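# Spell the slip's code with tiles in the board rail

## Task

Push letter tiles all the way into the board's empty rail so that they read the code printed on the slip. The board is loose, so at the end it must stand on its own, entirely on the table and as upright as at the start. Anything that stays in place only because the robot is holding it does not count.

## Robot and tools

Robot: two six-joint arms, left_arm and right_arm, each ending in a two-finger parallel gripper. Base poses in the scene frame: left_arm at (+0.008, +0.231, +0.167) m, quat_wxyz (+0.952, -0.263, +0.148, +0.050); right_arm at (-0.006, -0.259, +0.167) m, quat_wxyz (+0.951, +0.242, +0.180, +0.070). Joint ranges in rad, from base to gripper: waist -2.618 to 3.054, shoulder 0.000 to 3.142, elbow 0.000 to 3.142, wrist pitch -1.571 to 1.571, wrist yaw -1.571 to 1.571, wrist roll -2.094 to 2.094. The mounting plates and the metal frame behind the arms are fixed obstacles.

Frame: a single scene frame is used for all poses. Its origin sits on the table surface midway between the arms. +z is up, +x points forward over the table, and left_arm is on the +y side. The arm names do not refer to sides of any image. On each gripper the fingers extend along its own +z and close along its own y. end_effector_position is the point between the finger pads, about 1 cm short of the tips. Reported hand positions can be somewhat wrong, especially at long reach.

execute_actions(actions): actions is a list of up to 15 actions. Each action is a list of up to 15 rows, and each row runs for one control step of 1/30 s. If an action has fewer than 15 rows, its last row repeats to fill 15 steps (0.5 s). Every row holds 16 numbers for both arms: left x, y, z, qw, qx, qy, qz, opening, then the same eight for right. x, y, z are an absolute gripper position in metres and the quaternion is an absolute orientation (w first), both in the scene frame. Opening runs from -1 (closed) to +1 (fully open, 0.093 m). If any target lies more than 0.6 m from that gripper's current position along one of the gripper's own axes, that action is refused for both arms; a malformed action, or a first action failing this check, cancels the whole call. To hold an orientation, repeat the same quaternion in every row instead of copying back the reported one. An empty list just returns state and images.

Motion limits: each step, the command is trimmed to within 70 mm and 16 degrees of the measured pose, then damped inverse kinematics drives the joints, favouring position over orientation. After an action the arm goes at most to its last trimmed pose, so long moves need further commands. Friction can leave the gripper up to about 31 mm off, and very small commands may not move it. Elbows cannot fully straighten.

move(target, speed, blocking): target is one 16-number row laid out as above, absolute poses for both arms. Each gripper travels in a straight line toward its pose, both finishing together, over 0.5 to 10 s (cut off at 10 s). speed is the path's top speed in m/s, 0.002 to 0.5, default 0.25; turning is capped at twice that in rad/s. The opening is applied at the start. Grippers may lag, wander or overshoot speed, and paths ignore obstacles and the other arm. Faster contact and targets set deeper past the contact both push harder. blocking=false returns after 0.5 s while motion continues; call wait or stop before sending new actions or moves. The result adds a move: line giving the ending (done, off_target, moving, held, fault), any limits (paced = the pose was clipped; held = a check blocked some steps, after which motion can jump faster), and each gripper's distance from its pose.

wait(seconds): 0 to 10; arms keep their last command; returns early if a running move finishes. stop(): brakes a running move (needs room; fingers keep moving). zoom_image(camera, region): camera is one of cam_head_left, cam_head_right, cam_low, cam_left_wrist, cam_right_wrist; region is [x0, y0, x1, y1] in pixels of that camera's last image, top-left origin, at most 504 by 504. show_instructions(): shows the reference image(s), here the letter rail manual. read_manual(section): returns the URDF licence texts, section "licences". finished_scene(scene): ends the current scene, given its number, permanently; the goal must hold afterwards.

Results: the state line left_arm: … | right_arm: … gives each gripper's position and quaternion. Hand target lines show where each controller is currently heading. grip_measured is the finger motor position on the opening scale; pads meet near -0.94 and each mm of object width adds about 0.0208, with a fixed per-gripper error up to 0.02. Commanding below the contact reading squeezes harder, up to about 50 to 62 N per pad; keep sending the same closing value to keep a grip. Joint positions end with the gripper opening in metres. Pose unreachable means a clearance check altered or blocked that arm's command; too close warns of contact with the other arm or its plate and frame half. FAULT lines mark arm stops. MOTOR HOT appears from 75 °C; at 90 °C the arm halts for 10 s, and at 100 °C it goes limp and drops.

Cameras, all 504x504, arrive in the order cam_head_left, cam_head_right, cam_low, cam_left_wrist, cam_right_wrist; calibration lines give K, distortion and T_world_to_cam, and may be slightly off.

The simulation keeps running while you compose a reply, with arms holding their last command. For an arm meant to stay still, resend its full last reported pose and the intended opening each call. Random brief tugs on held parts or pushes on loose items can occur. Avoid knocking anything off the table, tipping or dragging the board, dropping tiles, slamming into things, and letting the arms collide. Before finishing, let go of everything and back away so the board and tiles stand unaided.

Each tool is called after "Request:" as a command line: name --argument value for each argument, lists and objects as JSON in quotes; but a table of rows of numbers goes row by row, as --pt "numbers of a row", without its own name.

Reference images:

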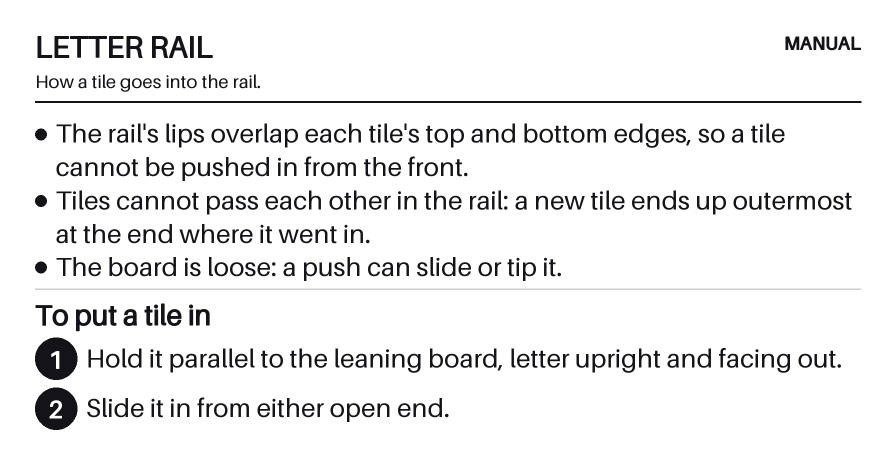

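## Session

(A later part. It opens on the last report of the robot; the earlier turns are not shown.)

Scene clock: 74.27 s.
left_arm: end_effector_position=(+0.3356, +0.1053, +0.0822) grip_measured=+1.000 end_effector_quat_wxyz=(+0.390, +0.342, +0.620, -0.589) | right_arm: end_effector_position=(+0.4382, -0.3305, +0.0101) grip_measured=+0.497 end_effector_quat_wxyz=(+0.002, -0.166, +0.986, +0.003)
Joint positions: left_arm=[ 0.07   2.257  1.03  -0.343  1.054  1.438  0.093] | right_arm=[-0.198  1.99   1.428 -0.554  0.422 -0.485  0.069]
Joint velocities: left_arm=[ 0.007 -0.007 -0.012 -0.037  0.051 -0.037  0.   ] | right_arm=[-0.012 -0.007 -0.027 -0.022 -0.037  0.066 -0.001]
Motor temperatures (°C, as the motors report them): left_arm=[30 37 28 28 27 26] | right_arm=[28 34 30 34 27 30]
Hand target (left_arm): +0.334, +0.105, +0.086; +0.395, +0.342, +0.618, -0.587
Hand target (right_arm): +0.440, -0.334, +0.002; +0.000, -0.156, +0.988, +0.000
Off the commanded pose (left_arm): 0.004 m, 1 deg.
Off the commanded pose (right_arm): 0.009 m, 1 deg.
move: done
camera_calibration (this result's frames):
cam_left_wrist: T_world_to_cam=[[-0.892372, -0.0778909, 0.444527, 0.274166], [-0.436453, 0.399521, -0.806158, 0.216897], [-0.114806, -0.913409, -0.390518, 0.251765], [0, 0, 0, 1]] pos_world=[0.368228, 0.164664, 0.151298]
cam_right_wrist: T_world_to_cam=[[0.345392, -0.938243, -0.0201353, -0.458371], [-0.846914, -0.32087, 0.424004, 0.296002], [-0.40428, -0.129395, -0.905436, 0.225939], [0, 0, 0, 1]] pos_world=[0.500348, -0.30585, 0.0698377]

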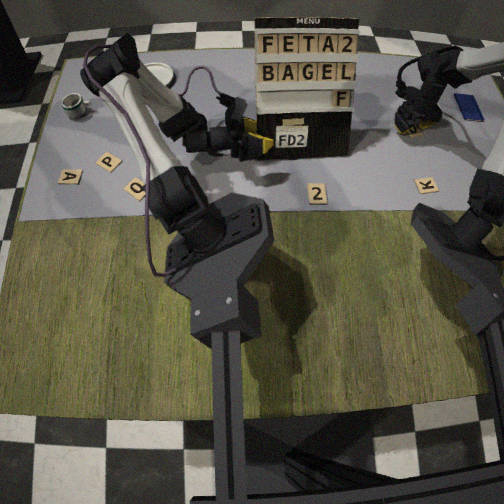

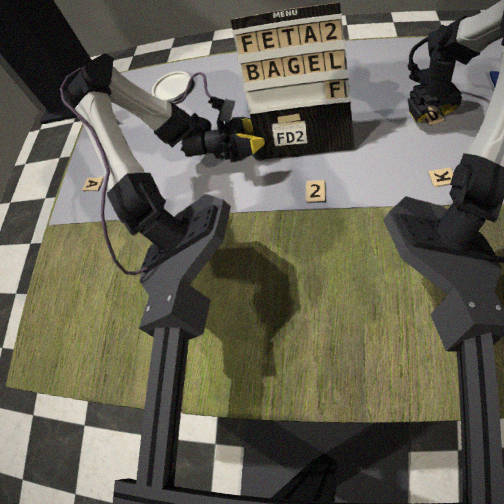

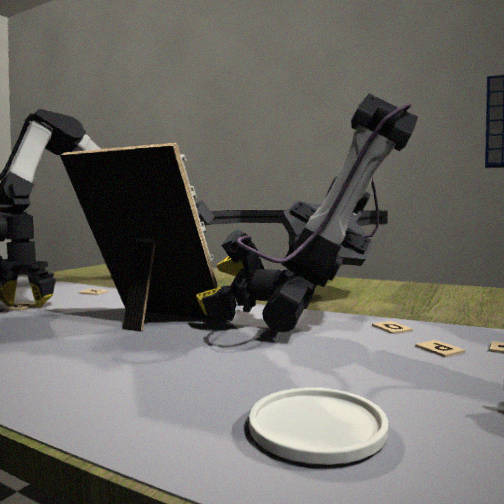

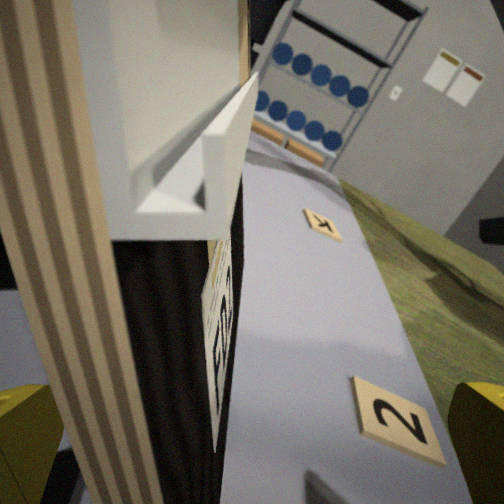

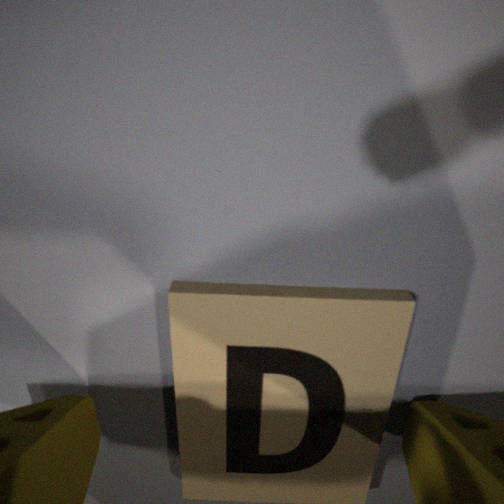

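Request:
move --target '[0.334,0.105,0.086,0.395,0.342,0.619,-0.587,1.0,0.441,-0.334,0,0,-0.156,0.988,0,-0.2]'

Request:
move --target '[0.334,0.105,0.086,0.395,0.342,0.619,-0.587,1.0,0.42,-0.3,0.09,0.05,-0.1,0.99,0,-0.2]'

Request:
move --target '[0.334,0.105,0.086,0.395,0.342,0.619,-0.587,1.0,0.402,-0.185,0.149,0.522,-0.0375,0.852,0.023,-0.2]' --speed 0.3

Request:
move --target '[0.334,0.105,0.086,0.395,0.342,0.619,-0.587,1.0,0.3975,-0.129,0.150,0.522,-0.0375,0.852,0.023,-0.2]' --speed 0.03

Request:
zoom_image --camera "cam_left_wrist" --region '[200, 0, 320, 120]'

Scene clock: 75.13 s.
left_arm: end_effector_position=(+0.3356, +0.1053, +0.0822) grip_measured=+1.000 end_effector_quat_wxyz=(+0.390, +0.342, +0.620, -0.589) | right_arm: end_effector_position=(+0.4390, -0.3306, +0.0101) grip_measured=-0.177 end_effector_quat_wxyz=(+0.003, -0.165, +0.986, +0.002)
Joint positions: left_arm=[ 0.07   2.257  1.03  -0.343  1.054  1.438  0.093] | right_arm=[-0.198  1.99   1.428 -0.551  0.422 -0.485  0.037]
Joint velocities: left_arm=[ 0.007 -0.007  0.002  0.037 -0.037 -0.051  0.   ] | right_arm=[-0.007  0.002  0.027 -0.066  0.037 -0.037 -0.001]
Motor temperatures (°C, as the motors report them): left_arm=[30 38 28 28 27 26] | right_arm=[28 34 30 34 27 30]
Hand target (left_arm): +0.334, +0.105, +0.086; +0.395, +0.342, +0.618, -0.587
Hand target (right_arm): +0.440, -0.334, +0.000; -0.000, -0.156, +0.988, +0.000
Off the commanded pose (left_arm): 0.004 m, 1 deg.
Off the commanded pose (right_arm): 0.011 m, 1 deg.
move: off_target (right_arm)
camera_calibration (this result's frames):
cam_left_wrist: T_world_to_cam=[[-0.892372, -0.0778909, 0.444527, 0.274166], [-0.436453, 0.399521, -0.806158, 0.216897], [-0.114806, -0.913409, -0.390518, 0.251765], [0, 0, 0, 1]] pos_world=[0.368228, 0.164664, 0.151298]
cam_right_wrist: T_world_to_cam=[[0.343756, -0.938874, -0.0186325, -0.458256], [-0.848796, -0.319141, 0.421538, 0.29804], [-0.401717, -0.129091, -0.906619, 0.225225], [0, 0, 0, 1]] pos_world=[0.50098, -0.306053, 0.0700203]

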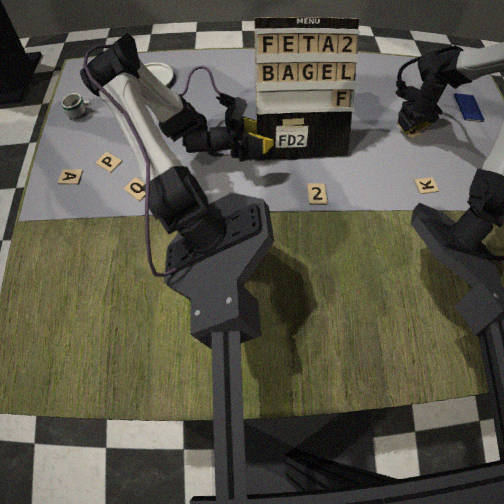

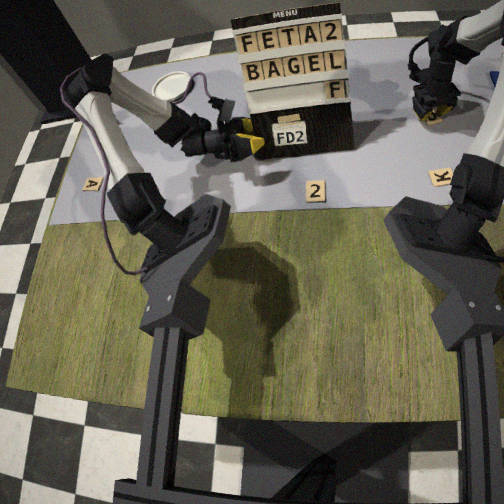

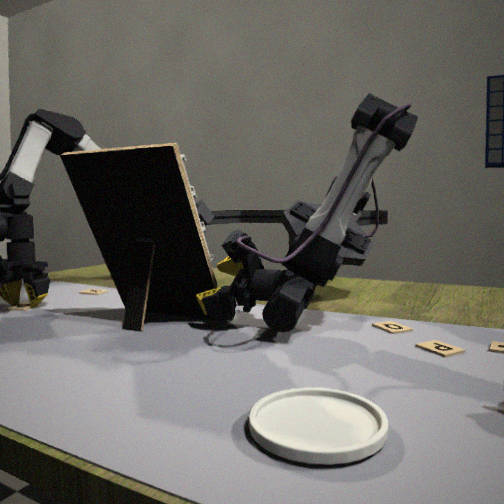

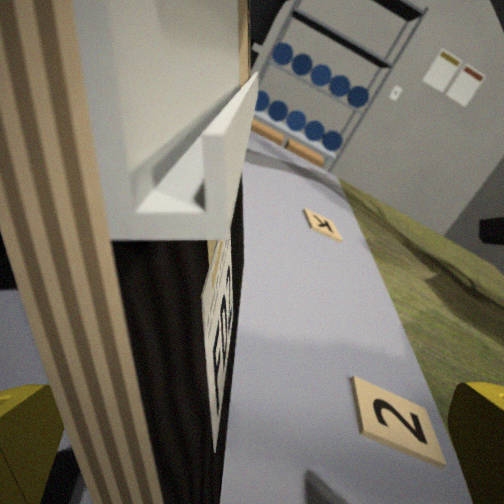

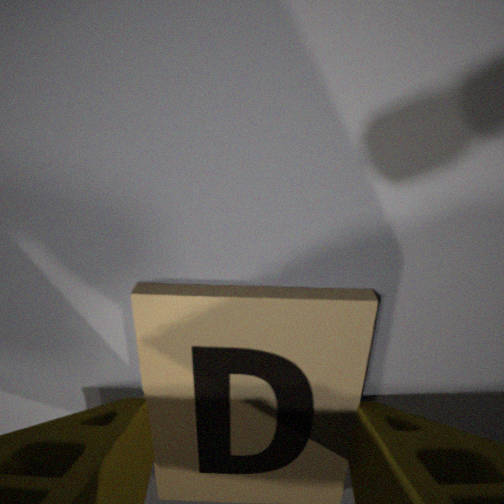

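Scene clock: 76.13 s.
left_arm: end_effector_position=(+0.3356, +0.1053, +0.0822) grip_measured=+1.000 end_effector_quat_wxyz=(+0.390, +0.342, +0.620, -0.589) | right_arm: end_effector_position=(+0.4298, -0.3005, +0.0923) grip_measured=-0.177 end_effector_quat_wxyz=(+0.061, -0.098, +0.993, +0.001)
Joint positions: left_arm=[ 0.07   2.257  1.03  -0.343  1.054  1.438  0.093] | right_arm=[-0.038  1.741  1.27  -0.584  0.476 -0.247  0.037]
Joint velocities: left_arm=[-0.012  0.007 -0.032  0.066 -0.066  0.037  0.   ] | right_arm=[ 0.002  0.002 -0.027  0.022 -0.007  0.037 -0.   ]
Motor temperatures (°C, as the motors report them): left_arm=[30 38 28 28 27 26] | right_arm=[28 34 30 33 27 30]
Hand target (left_arm): +0.334, +0.105, +0.086; +0.395, +0.342, +0.618, -0.587
Hand target (right_arm): +0.421, -0.299, +0.091; +0.050, -0.100, +0.994, -0.000
Off the commanded pose (left_arm): 0.004 m, 1 deg.
Off the commanded pose (right_arm): 0.010 m, 1 deg.
move: done
camera_calibration (this result's frames):
cam_left_wrist: T_world_to_cam=[[-0.892372, -0.0778909, 0.444527, 0.274166], [-0.436453, 0.399521, -0.806158, 0.216897], [-0.114806, -0.913409, -0.390518, 0.251765], [0, 0, 0, 1]] pos_world=[0.368228, 0.164664, 0.151298]
cam_right_wrist: T_world_to_cam=[[0.215766, -0.976438, -0.0036747, -0.382948], [-0.926128, -0.205838, 0.316098, 0.342178], [-0.309406, -0.0647999, -0.94872, 0.283542], [0, 0, 0, 1]] pos_world=[0.487257, -0.285118, 0.159433]

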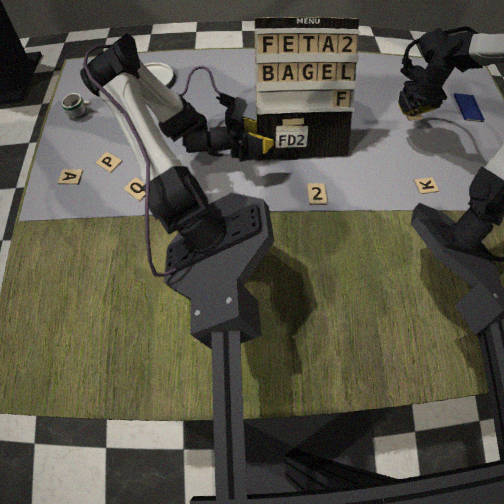

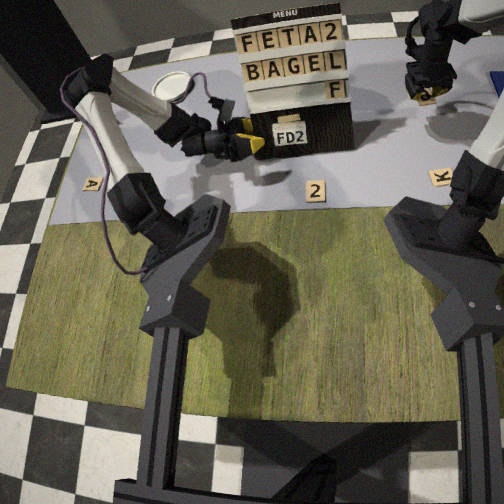

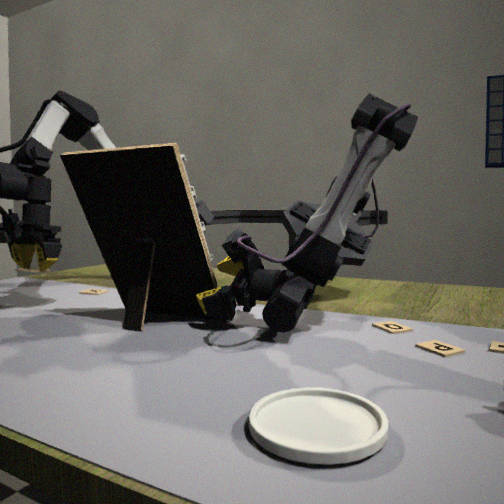

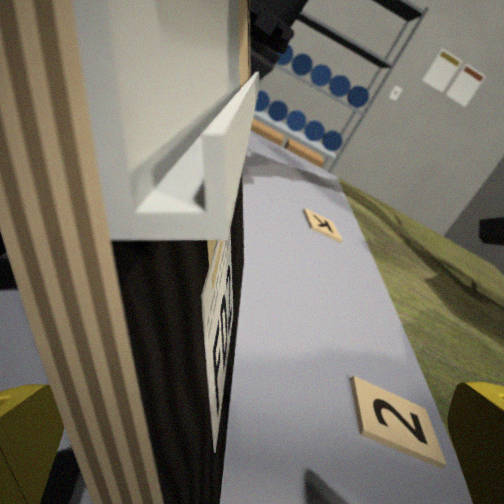

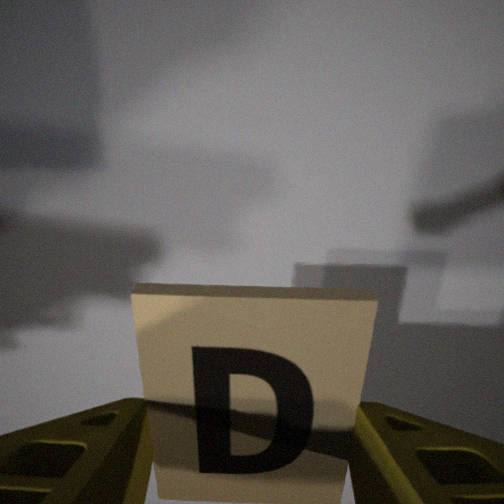

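Scene clock: 78.70 s.
left_arm: end_effector_position=(+0.3356, +0.1053, +0.0822) grip_measured=+1.000 end_effector_quat_wxyz=(+0.390, +0.342, +0.620, -0.589) | right_arm: end_effector_position=(+0.4100, -0.1905, +0.1559) grip_measured=-0.177 end_effector_quat_wxyz=(+0.529, -0.023, +0.848, +0.019)
Joint positions: left_arm=[ 0.07   2.257  1.03  -0.343  1.054  1.438  0.093] | right_arm=[ 0.283  1.842  0.372  1.415  0.49  -0.442  0.037]
Joint velocities: left_arm=[-0.002  0.007  0.002  0.007 -0.007 -0.037  0.   ] | right_arm=[-0.002  0.012 -0.007 -0.007 -0.037 -0.007  0.   ]
Motor temperatures (°C, as the motors report them): left_arm=[30 38 28 28 27 26] | right_arm=[28 34 30 34 27 30]
Hand target (left_arm): +0.334, +0.105, +0.086; +0.395, +0.342, +0.618, -0.587
Hand target (right_arm): +0.402, -0.185, +0.150; +0.522, -0.036, +0.852, +0.021
Off the commanded pose (left_arm): 0.004 m, 1 deg.
Off the commanded pose (right_arm): 0.012 m, 2 deg.
move: off_target (right_arm)
camera_calibration (this result's frames):
cam_left_wrist: T_world_to_cam=[[-0.892372, -0.0778909, 0.444527, 0.274166], [-0.436453, 0.399521, -0.806158, 0.216897], [-0.114806, -0.913409, -0.390518, 0.251765], [0, 0, 0, 1]] pos_world=[0.368228, 0.164664, 0.151298]
cam_right_wrist: T_world_to_cam=[[0.0813901, -0.996678, 0.00306798, -0.220886], [-0.779836, -0.0655988, -0.622538, 0.439488], [0.620671, 0.0482759, -0.782584, -0.0408239], [0, 0, 0, 1]] pos_world=[0.386044, -0.189352, 0.242327]

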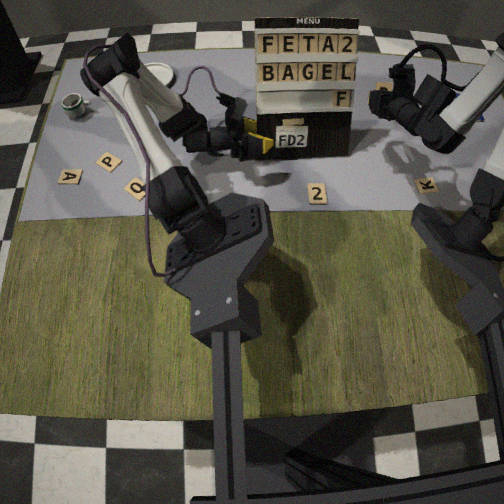

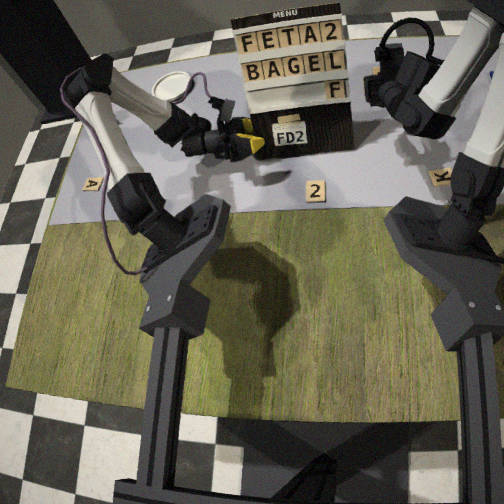

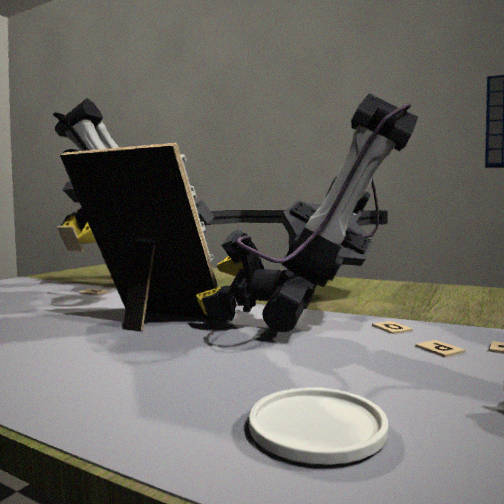

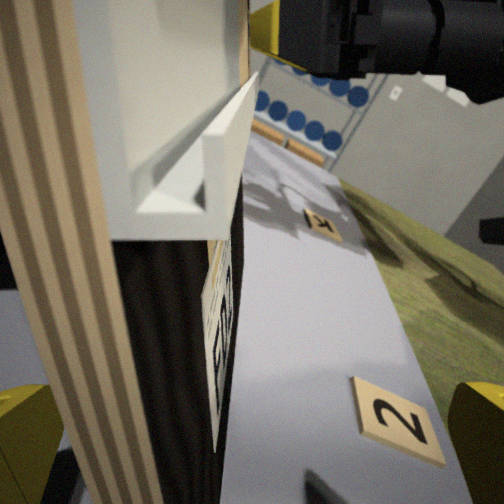

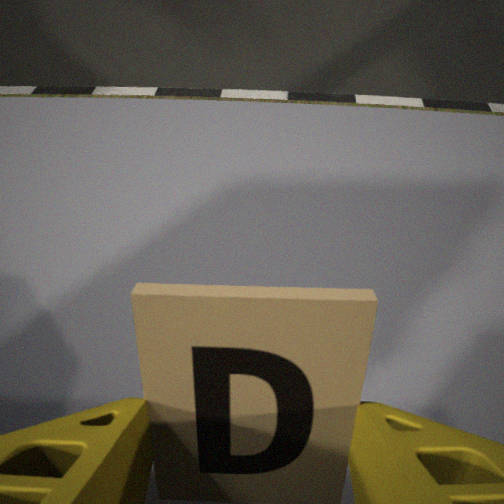

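Scene clock: 81.03 s.
left_arm: end_effector_position=(+0.3356, +0.1053, +0.0822) grip_measured=+1.000 end_effector_quat_wxyz=(+0.390, +0.342, +0.620, -0.589) | right_arm: end_effector_position=(+0.3959, -0.1341, +0.1496) grip_measured=-0.177 end_effector_quat_wxyz=(+0.520, -0.042, +0.853, +0.021)
Joint positions: left_arm=[ 0.07   2.257  1.03  -0.343  1.054  1.438  0.093] | right_arm=[ 0.445  2.035  0.441  1.497  0.639 -0.438  0.037]
Joint velocities: left_arm=[-0.007 -0.017 -0.012  0.037  0.007 -0.037  0.   ] | right_arm=[ 0.007 -0.002 -0.017  0.022 -0.022  0.037 -0.001]
Motor temperatures (°C, as the motors report them): left_arm=[30 38 28 28 27 26] | right_arm=[28 34 30 34 27 30]
Hand target (left_arm): +0.334, +0.105, +0.086; +0.395, +0.342, +0.618, -0.587
Hand target (right_arm): +0.397, -0.129, +0.150; +0.522, -0.038, +0.852, +0.023
Off the commanded pose (left_arm): 0.004 m, 1 deg.
Off the commanded pose (right_arm): 0.005 m, 1 deg.
move: done
camera_calibration (this result's frames):
cam_left_wrist: T_world_to_cam=[[-0.892372, -0.0778909, 0.444527, 0.274166], [-0.436453, 0.399521, -0.806158, 0.216897], [-0.114806, -0.913409, -0.390518, 0.251765], [0, 0, 0, 1]] pos_world=[0.368228, 0.164664, 0.151298]
cam_right_wrist: T_world_to_cam=[[0.115369, -0.993156, 0.0181964, -0.178713], [-0.789058, -0.102757, -0.605663, 0.4244], [0.603388, 0.0555167, -0.795513, -0.0299359], [0, 0, 0, 1]] pos_world=[0.373557, -0.132218, 0.236481]

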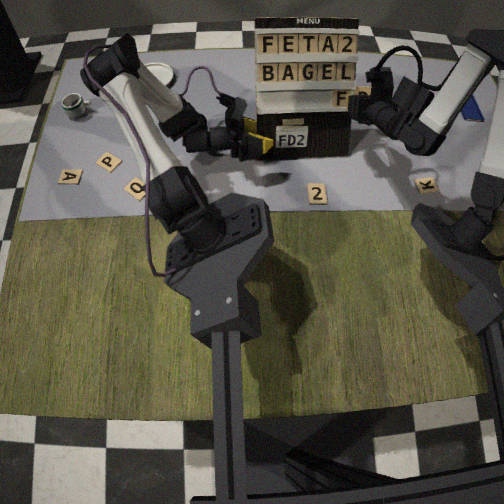

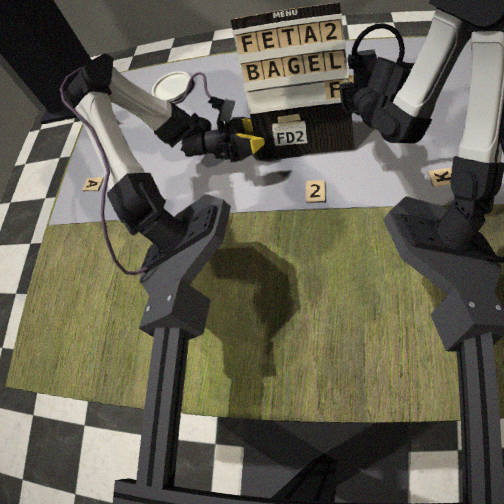

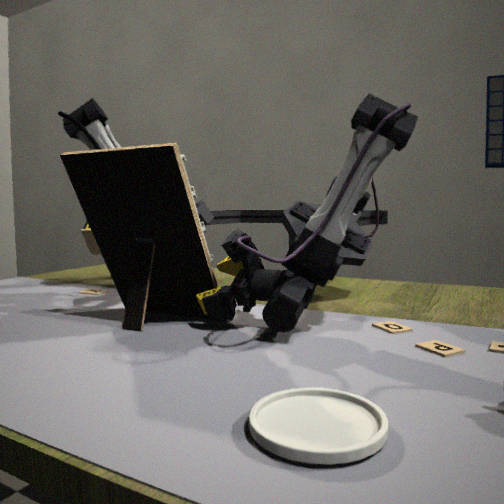

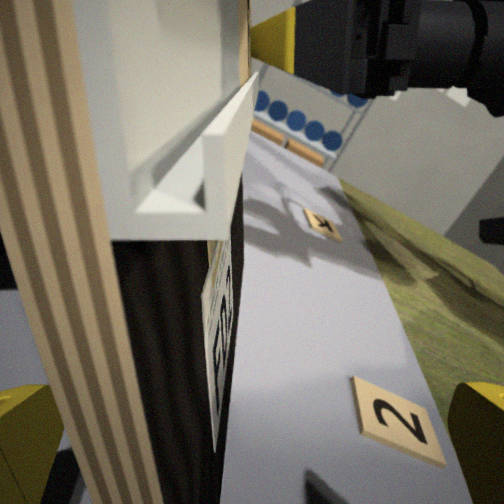

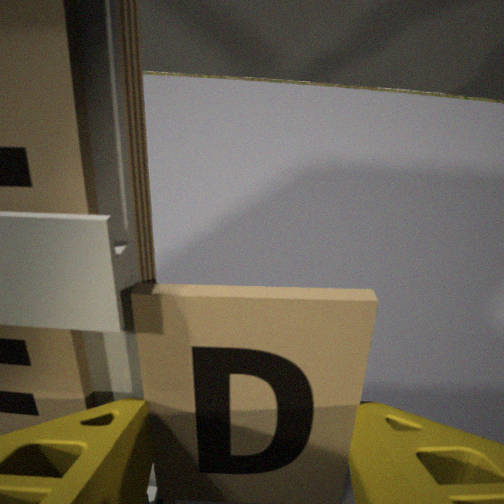

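Region (200, 0, 320, 120) of cam_left_wrist's 504x504 image, scaled by 4.200, with more detail than that image has.

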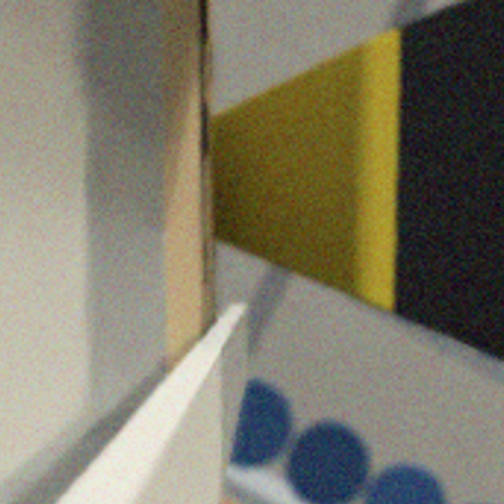

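Request:
move --target '[0.334,0.105,0.086,0.395,0.342,0.619,-0.587,1.0,0.398,-0.114,0.1495,0.522,-0.0375,0.852,0.023,-0.2]' --speed 0.02

Scene clock: 82.83 s.
left_arm: end_effector_position=(+0.3356, +0.1053, +0.0822) grip_measured=+1.000 end_effector_quat_wxyz=(+0.390, +0.342, +0.620, -0.589) | right_arm: end_effector_position=(+0.3962, -0.1241, +0.1511) grip_measured=-0.177 end_effector_quat_wxyz=(+0.521, -0.033, +0.853, +0.015)
Joint positions: left_arm=[ 0.07   2.257  1.03  -0.343  1.054  1.438  0.093] | right_arm=[ 0.48   2.078  0.474  1.518  0.691 -0.434  0.037]
Joint velocities: left_arm=[ 0.002 -0.012  0.012 -0.051  0.022  0.022  0.   ] | right_arm=[-0.002 -0.007  0.007  0.037 -0.051 -0.051  0.   ]
Motor temperatures (°C, as the motors report them): left_arm=[30 38 28 28 27 26] | right_arm=[28 34 30 34 27 30]
Hand target (left_arm): +0.334, +0.105, +0.086; +0.395, +0.342, +0.618, -0.587
Hand target (right_arm): +0.398, -0.114, +0.150; +0.522, -0.037, +0.852, +0.023
Off the commanded pose (left_arm): 0.004 m, 1 deg.
Off the commanded pose (right_arm): 0.010 m, 1 deg.
move: done
camera_calibration (this result's frames):
cam_left_wrist: T_world_to_cam=[[-0.892372, -0.0778909, 0.444527, 0.274166], [-0.436453, 0.399521, -0.806158, 0.216897], [-0.114806, -0.913409, -0.390518, 0.251765], [0, 0, 0, 1]] pos_world=[0.368228, 0.164664, 0.151298]
cam_right_wrist: T_world_to_cam=[[0.0942225, -0.995357, 0.019675, -0.160982], [-0.789247, -0.0867284, -0.607921, 0.428982], [0.606805, 0.0417514, -0.793754, -0.0328735], [0, 0, 0, 1]] pos_world=[0.373689, -0.121657, 0.237861]

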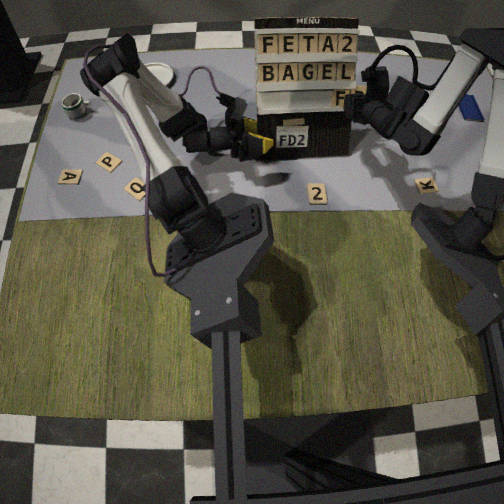

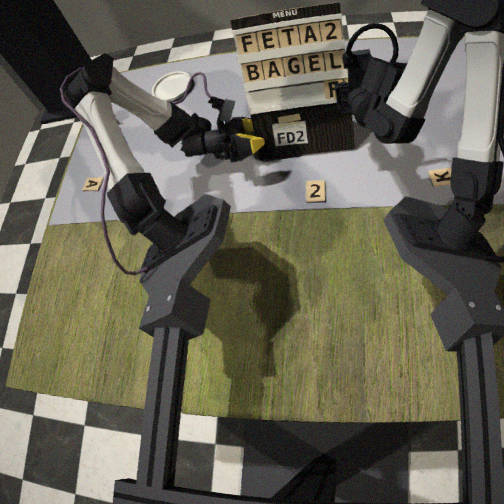

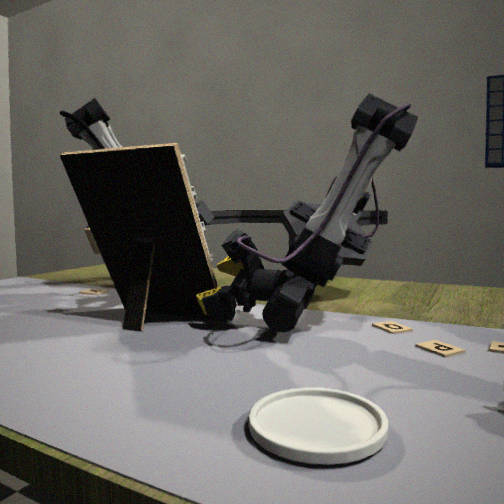

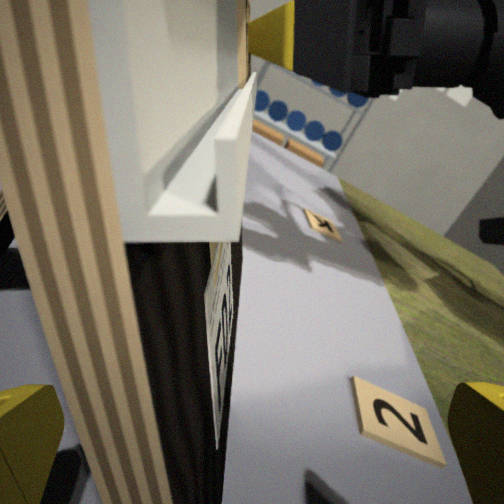

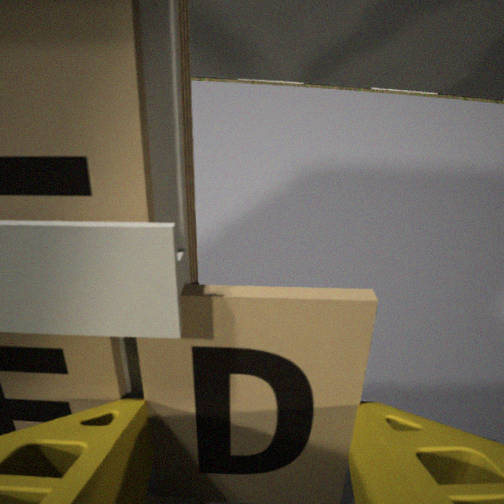

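Under the lip.

Request:
move --target '[0.334,0.105,0.086,0.395,0.342,0.619,-0.587,1.0,0.389,-0.035,0.150,0.522,-0.0375,0.852,0.023,-0.2]' --speed 0.03

Scene clock: 86.13 s.
left_arm: end_effector_position=(+0.3356, +0.1053, +0.0822) grip_measured=+1.000 end_effector_quat_wxyz=(+0.390, +0.342, +0.620, -0.589) | right_arm: end_effector_position=(+0.3942, -0.0649, +0.1642) grip_measured=-0.177 end_effector_quat_wxyz=(+0.530, +0.007, +0.848, -0.008)
Joint positions: left_arm=[ 0.07   2.257  1.03  -0.343  1.054  1.438  0.093] | right_arm=[ 0.659  2.277  0.68   1.577  0.935 -0.43   0.037]
Joint velocities: left_arm=[-0.002 -0.007 -0.012 -0.007  0.022 -0.022  0.   ] | right_arm=[ 0.007  0.002  0.012  0.051 -0.081 -0.022  0.   ]
Motor temperatures (°C, as the motors report them): left_arm=[30 38 28 28 27 26] | right_arm=[28 34 30 34 27 30]
Hand target (left_arm): +0.334, +0.105, +0.086; +0.395, +0.342, +0.618, -0.587
Hand target (right_arm): +0.386, -0.037, +0.150; +0.521, -0.037, +0.852, +0.023
Off the commanded pose (left_arm): 0.004 m, 1 deg.
Off the commanded pose (right_arm): 0.034 m, 6 deg.
move: off_target (right_arm)
camera_calibration (this result's frames):
cam_left_wrist: T_world_to_cam=[[-0.892372, -0.0778909, 0.444527, 0.274166], [-0.436453, 0.399521, -0.806158, 0.216897], [-0.114806, -0.913409, -0.390518, 0.251765], [0, 0, 0, 1]] pos_world=[0.368228, 0.164664, 0.151298]
cam_right_wrist: T_world_to_cam=[[0.00152399, -0.999874, 0.015791, -0.0652386], [-0.781482, -0.0110433, -0.62383, 0.444944], [0.623926, -0.0113897, -0.781401, -0.0359119], [0, 0, 0, 1]] pos_world=[0.370221, -0.0607258, 0.250538]

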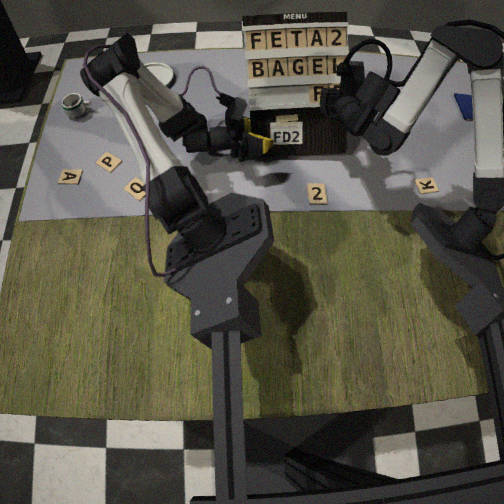

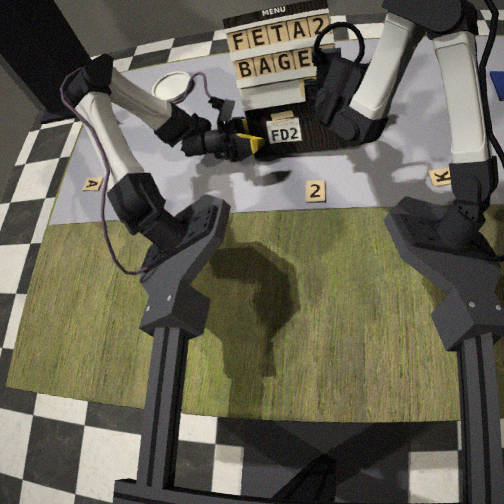

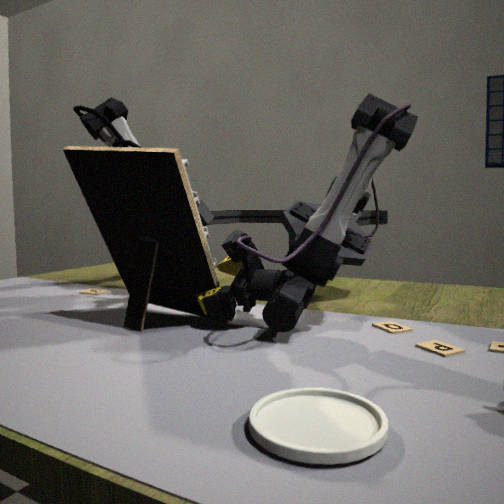

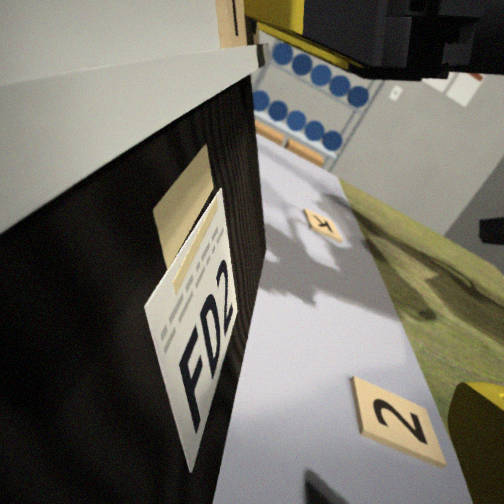

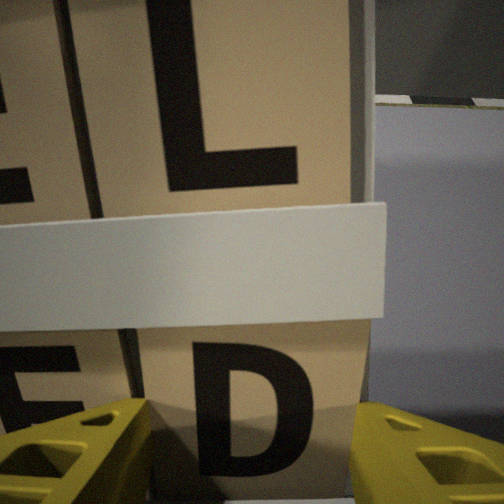

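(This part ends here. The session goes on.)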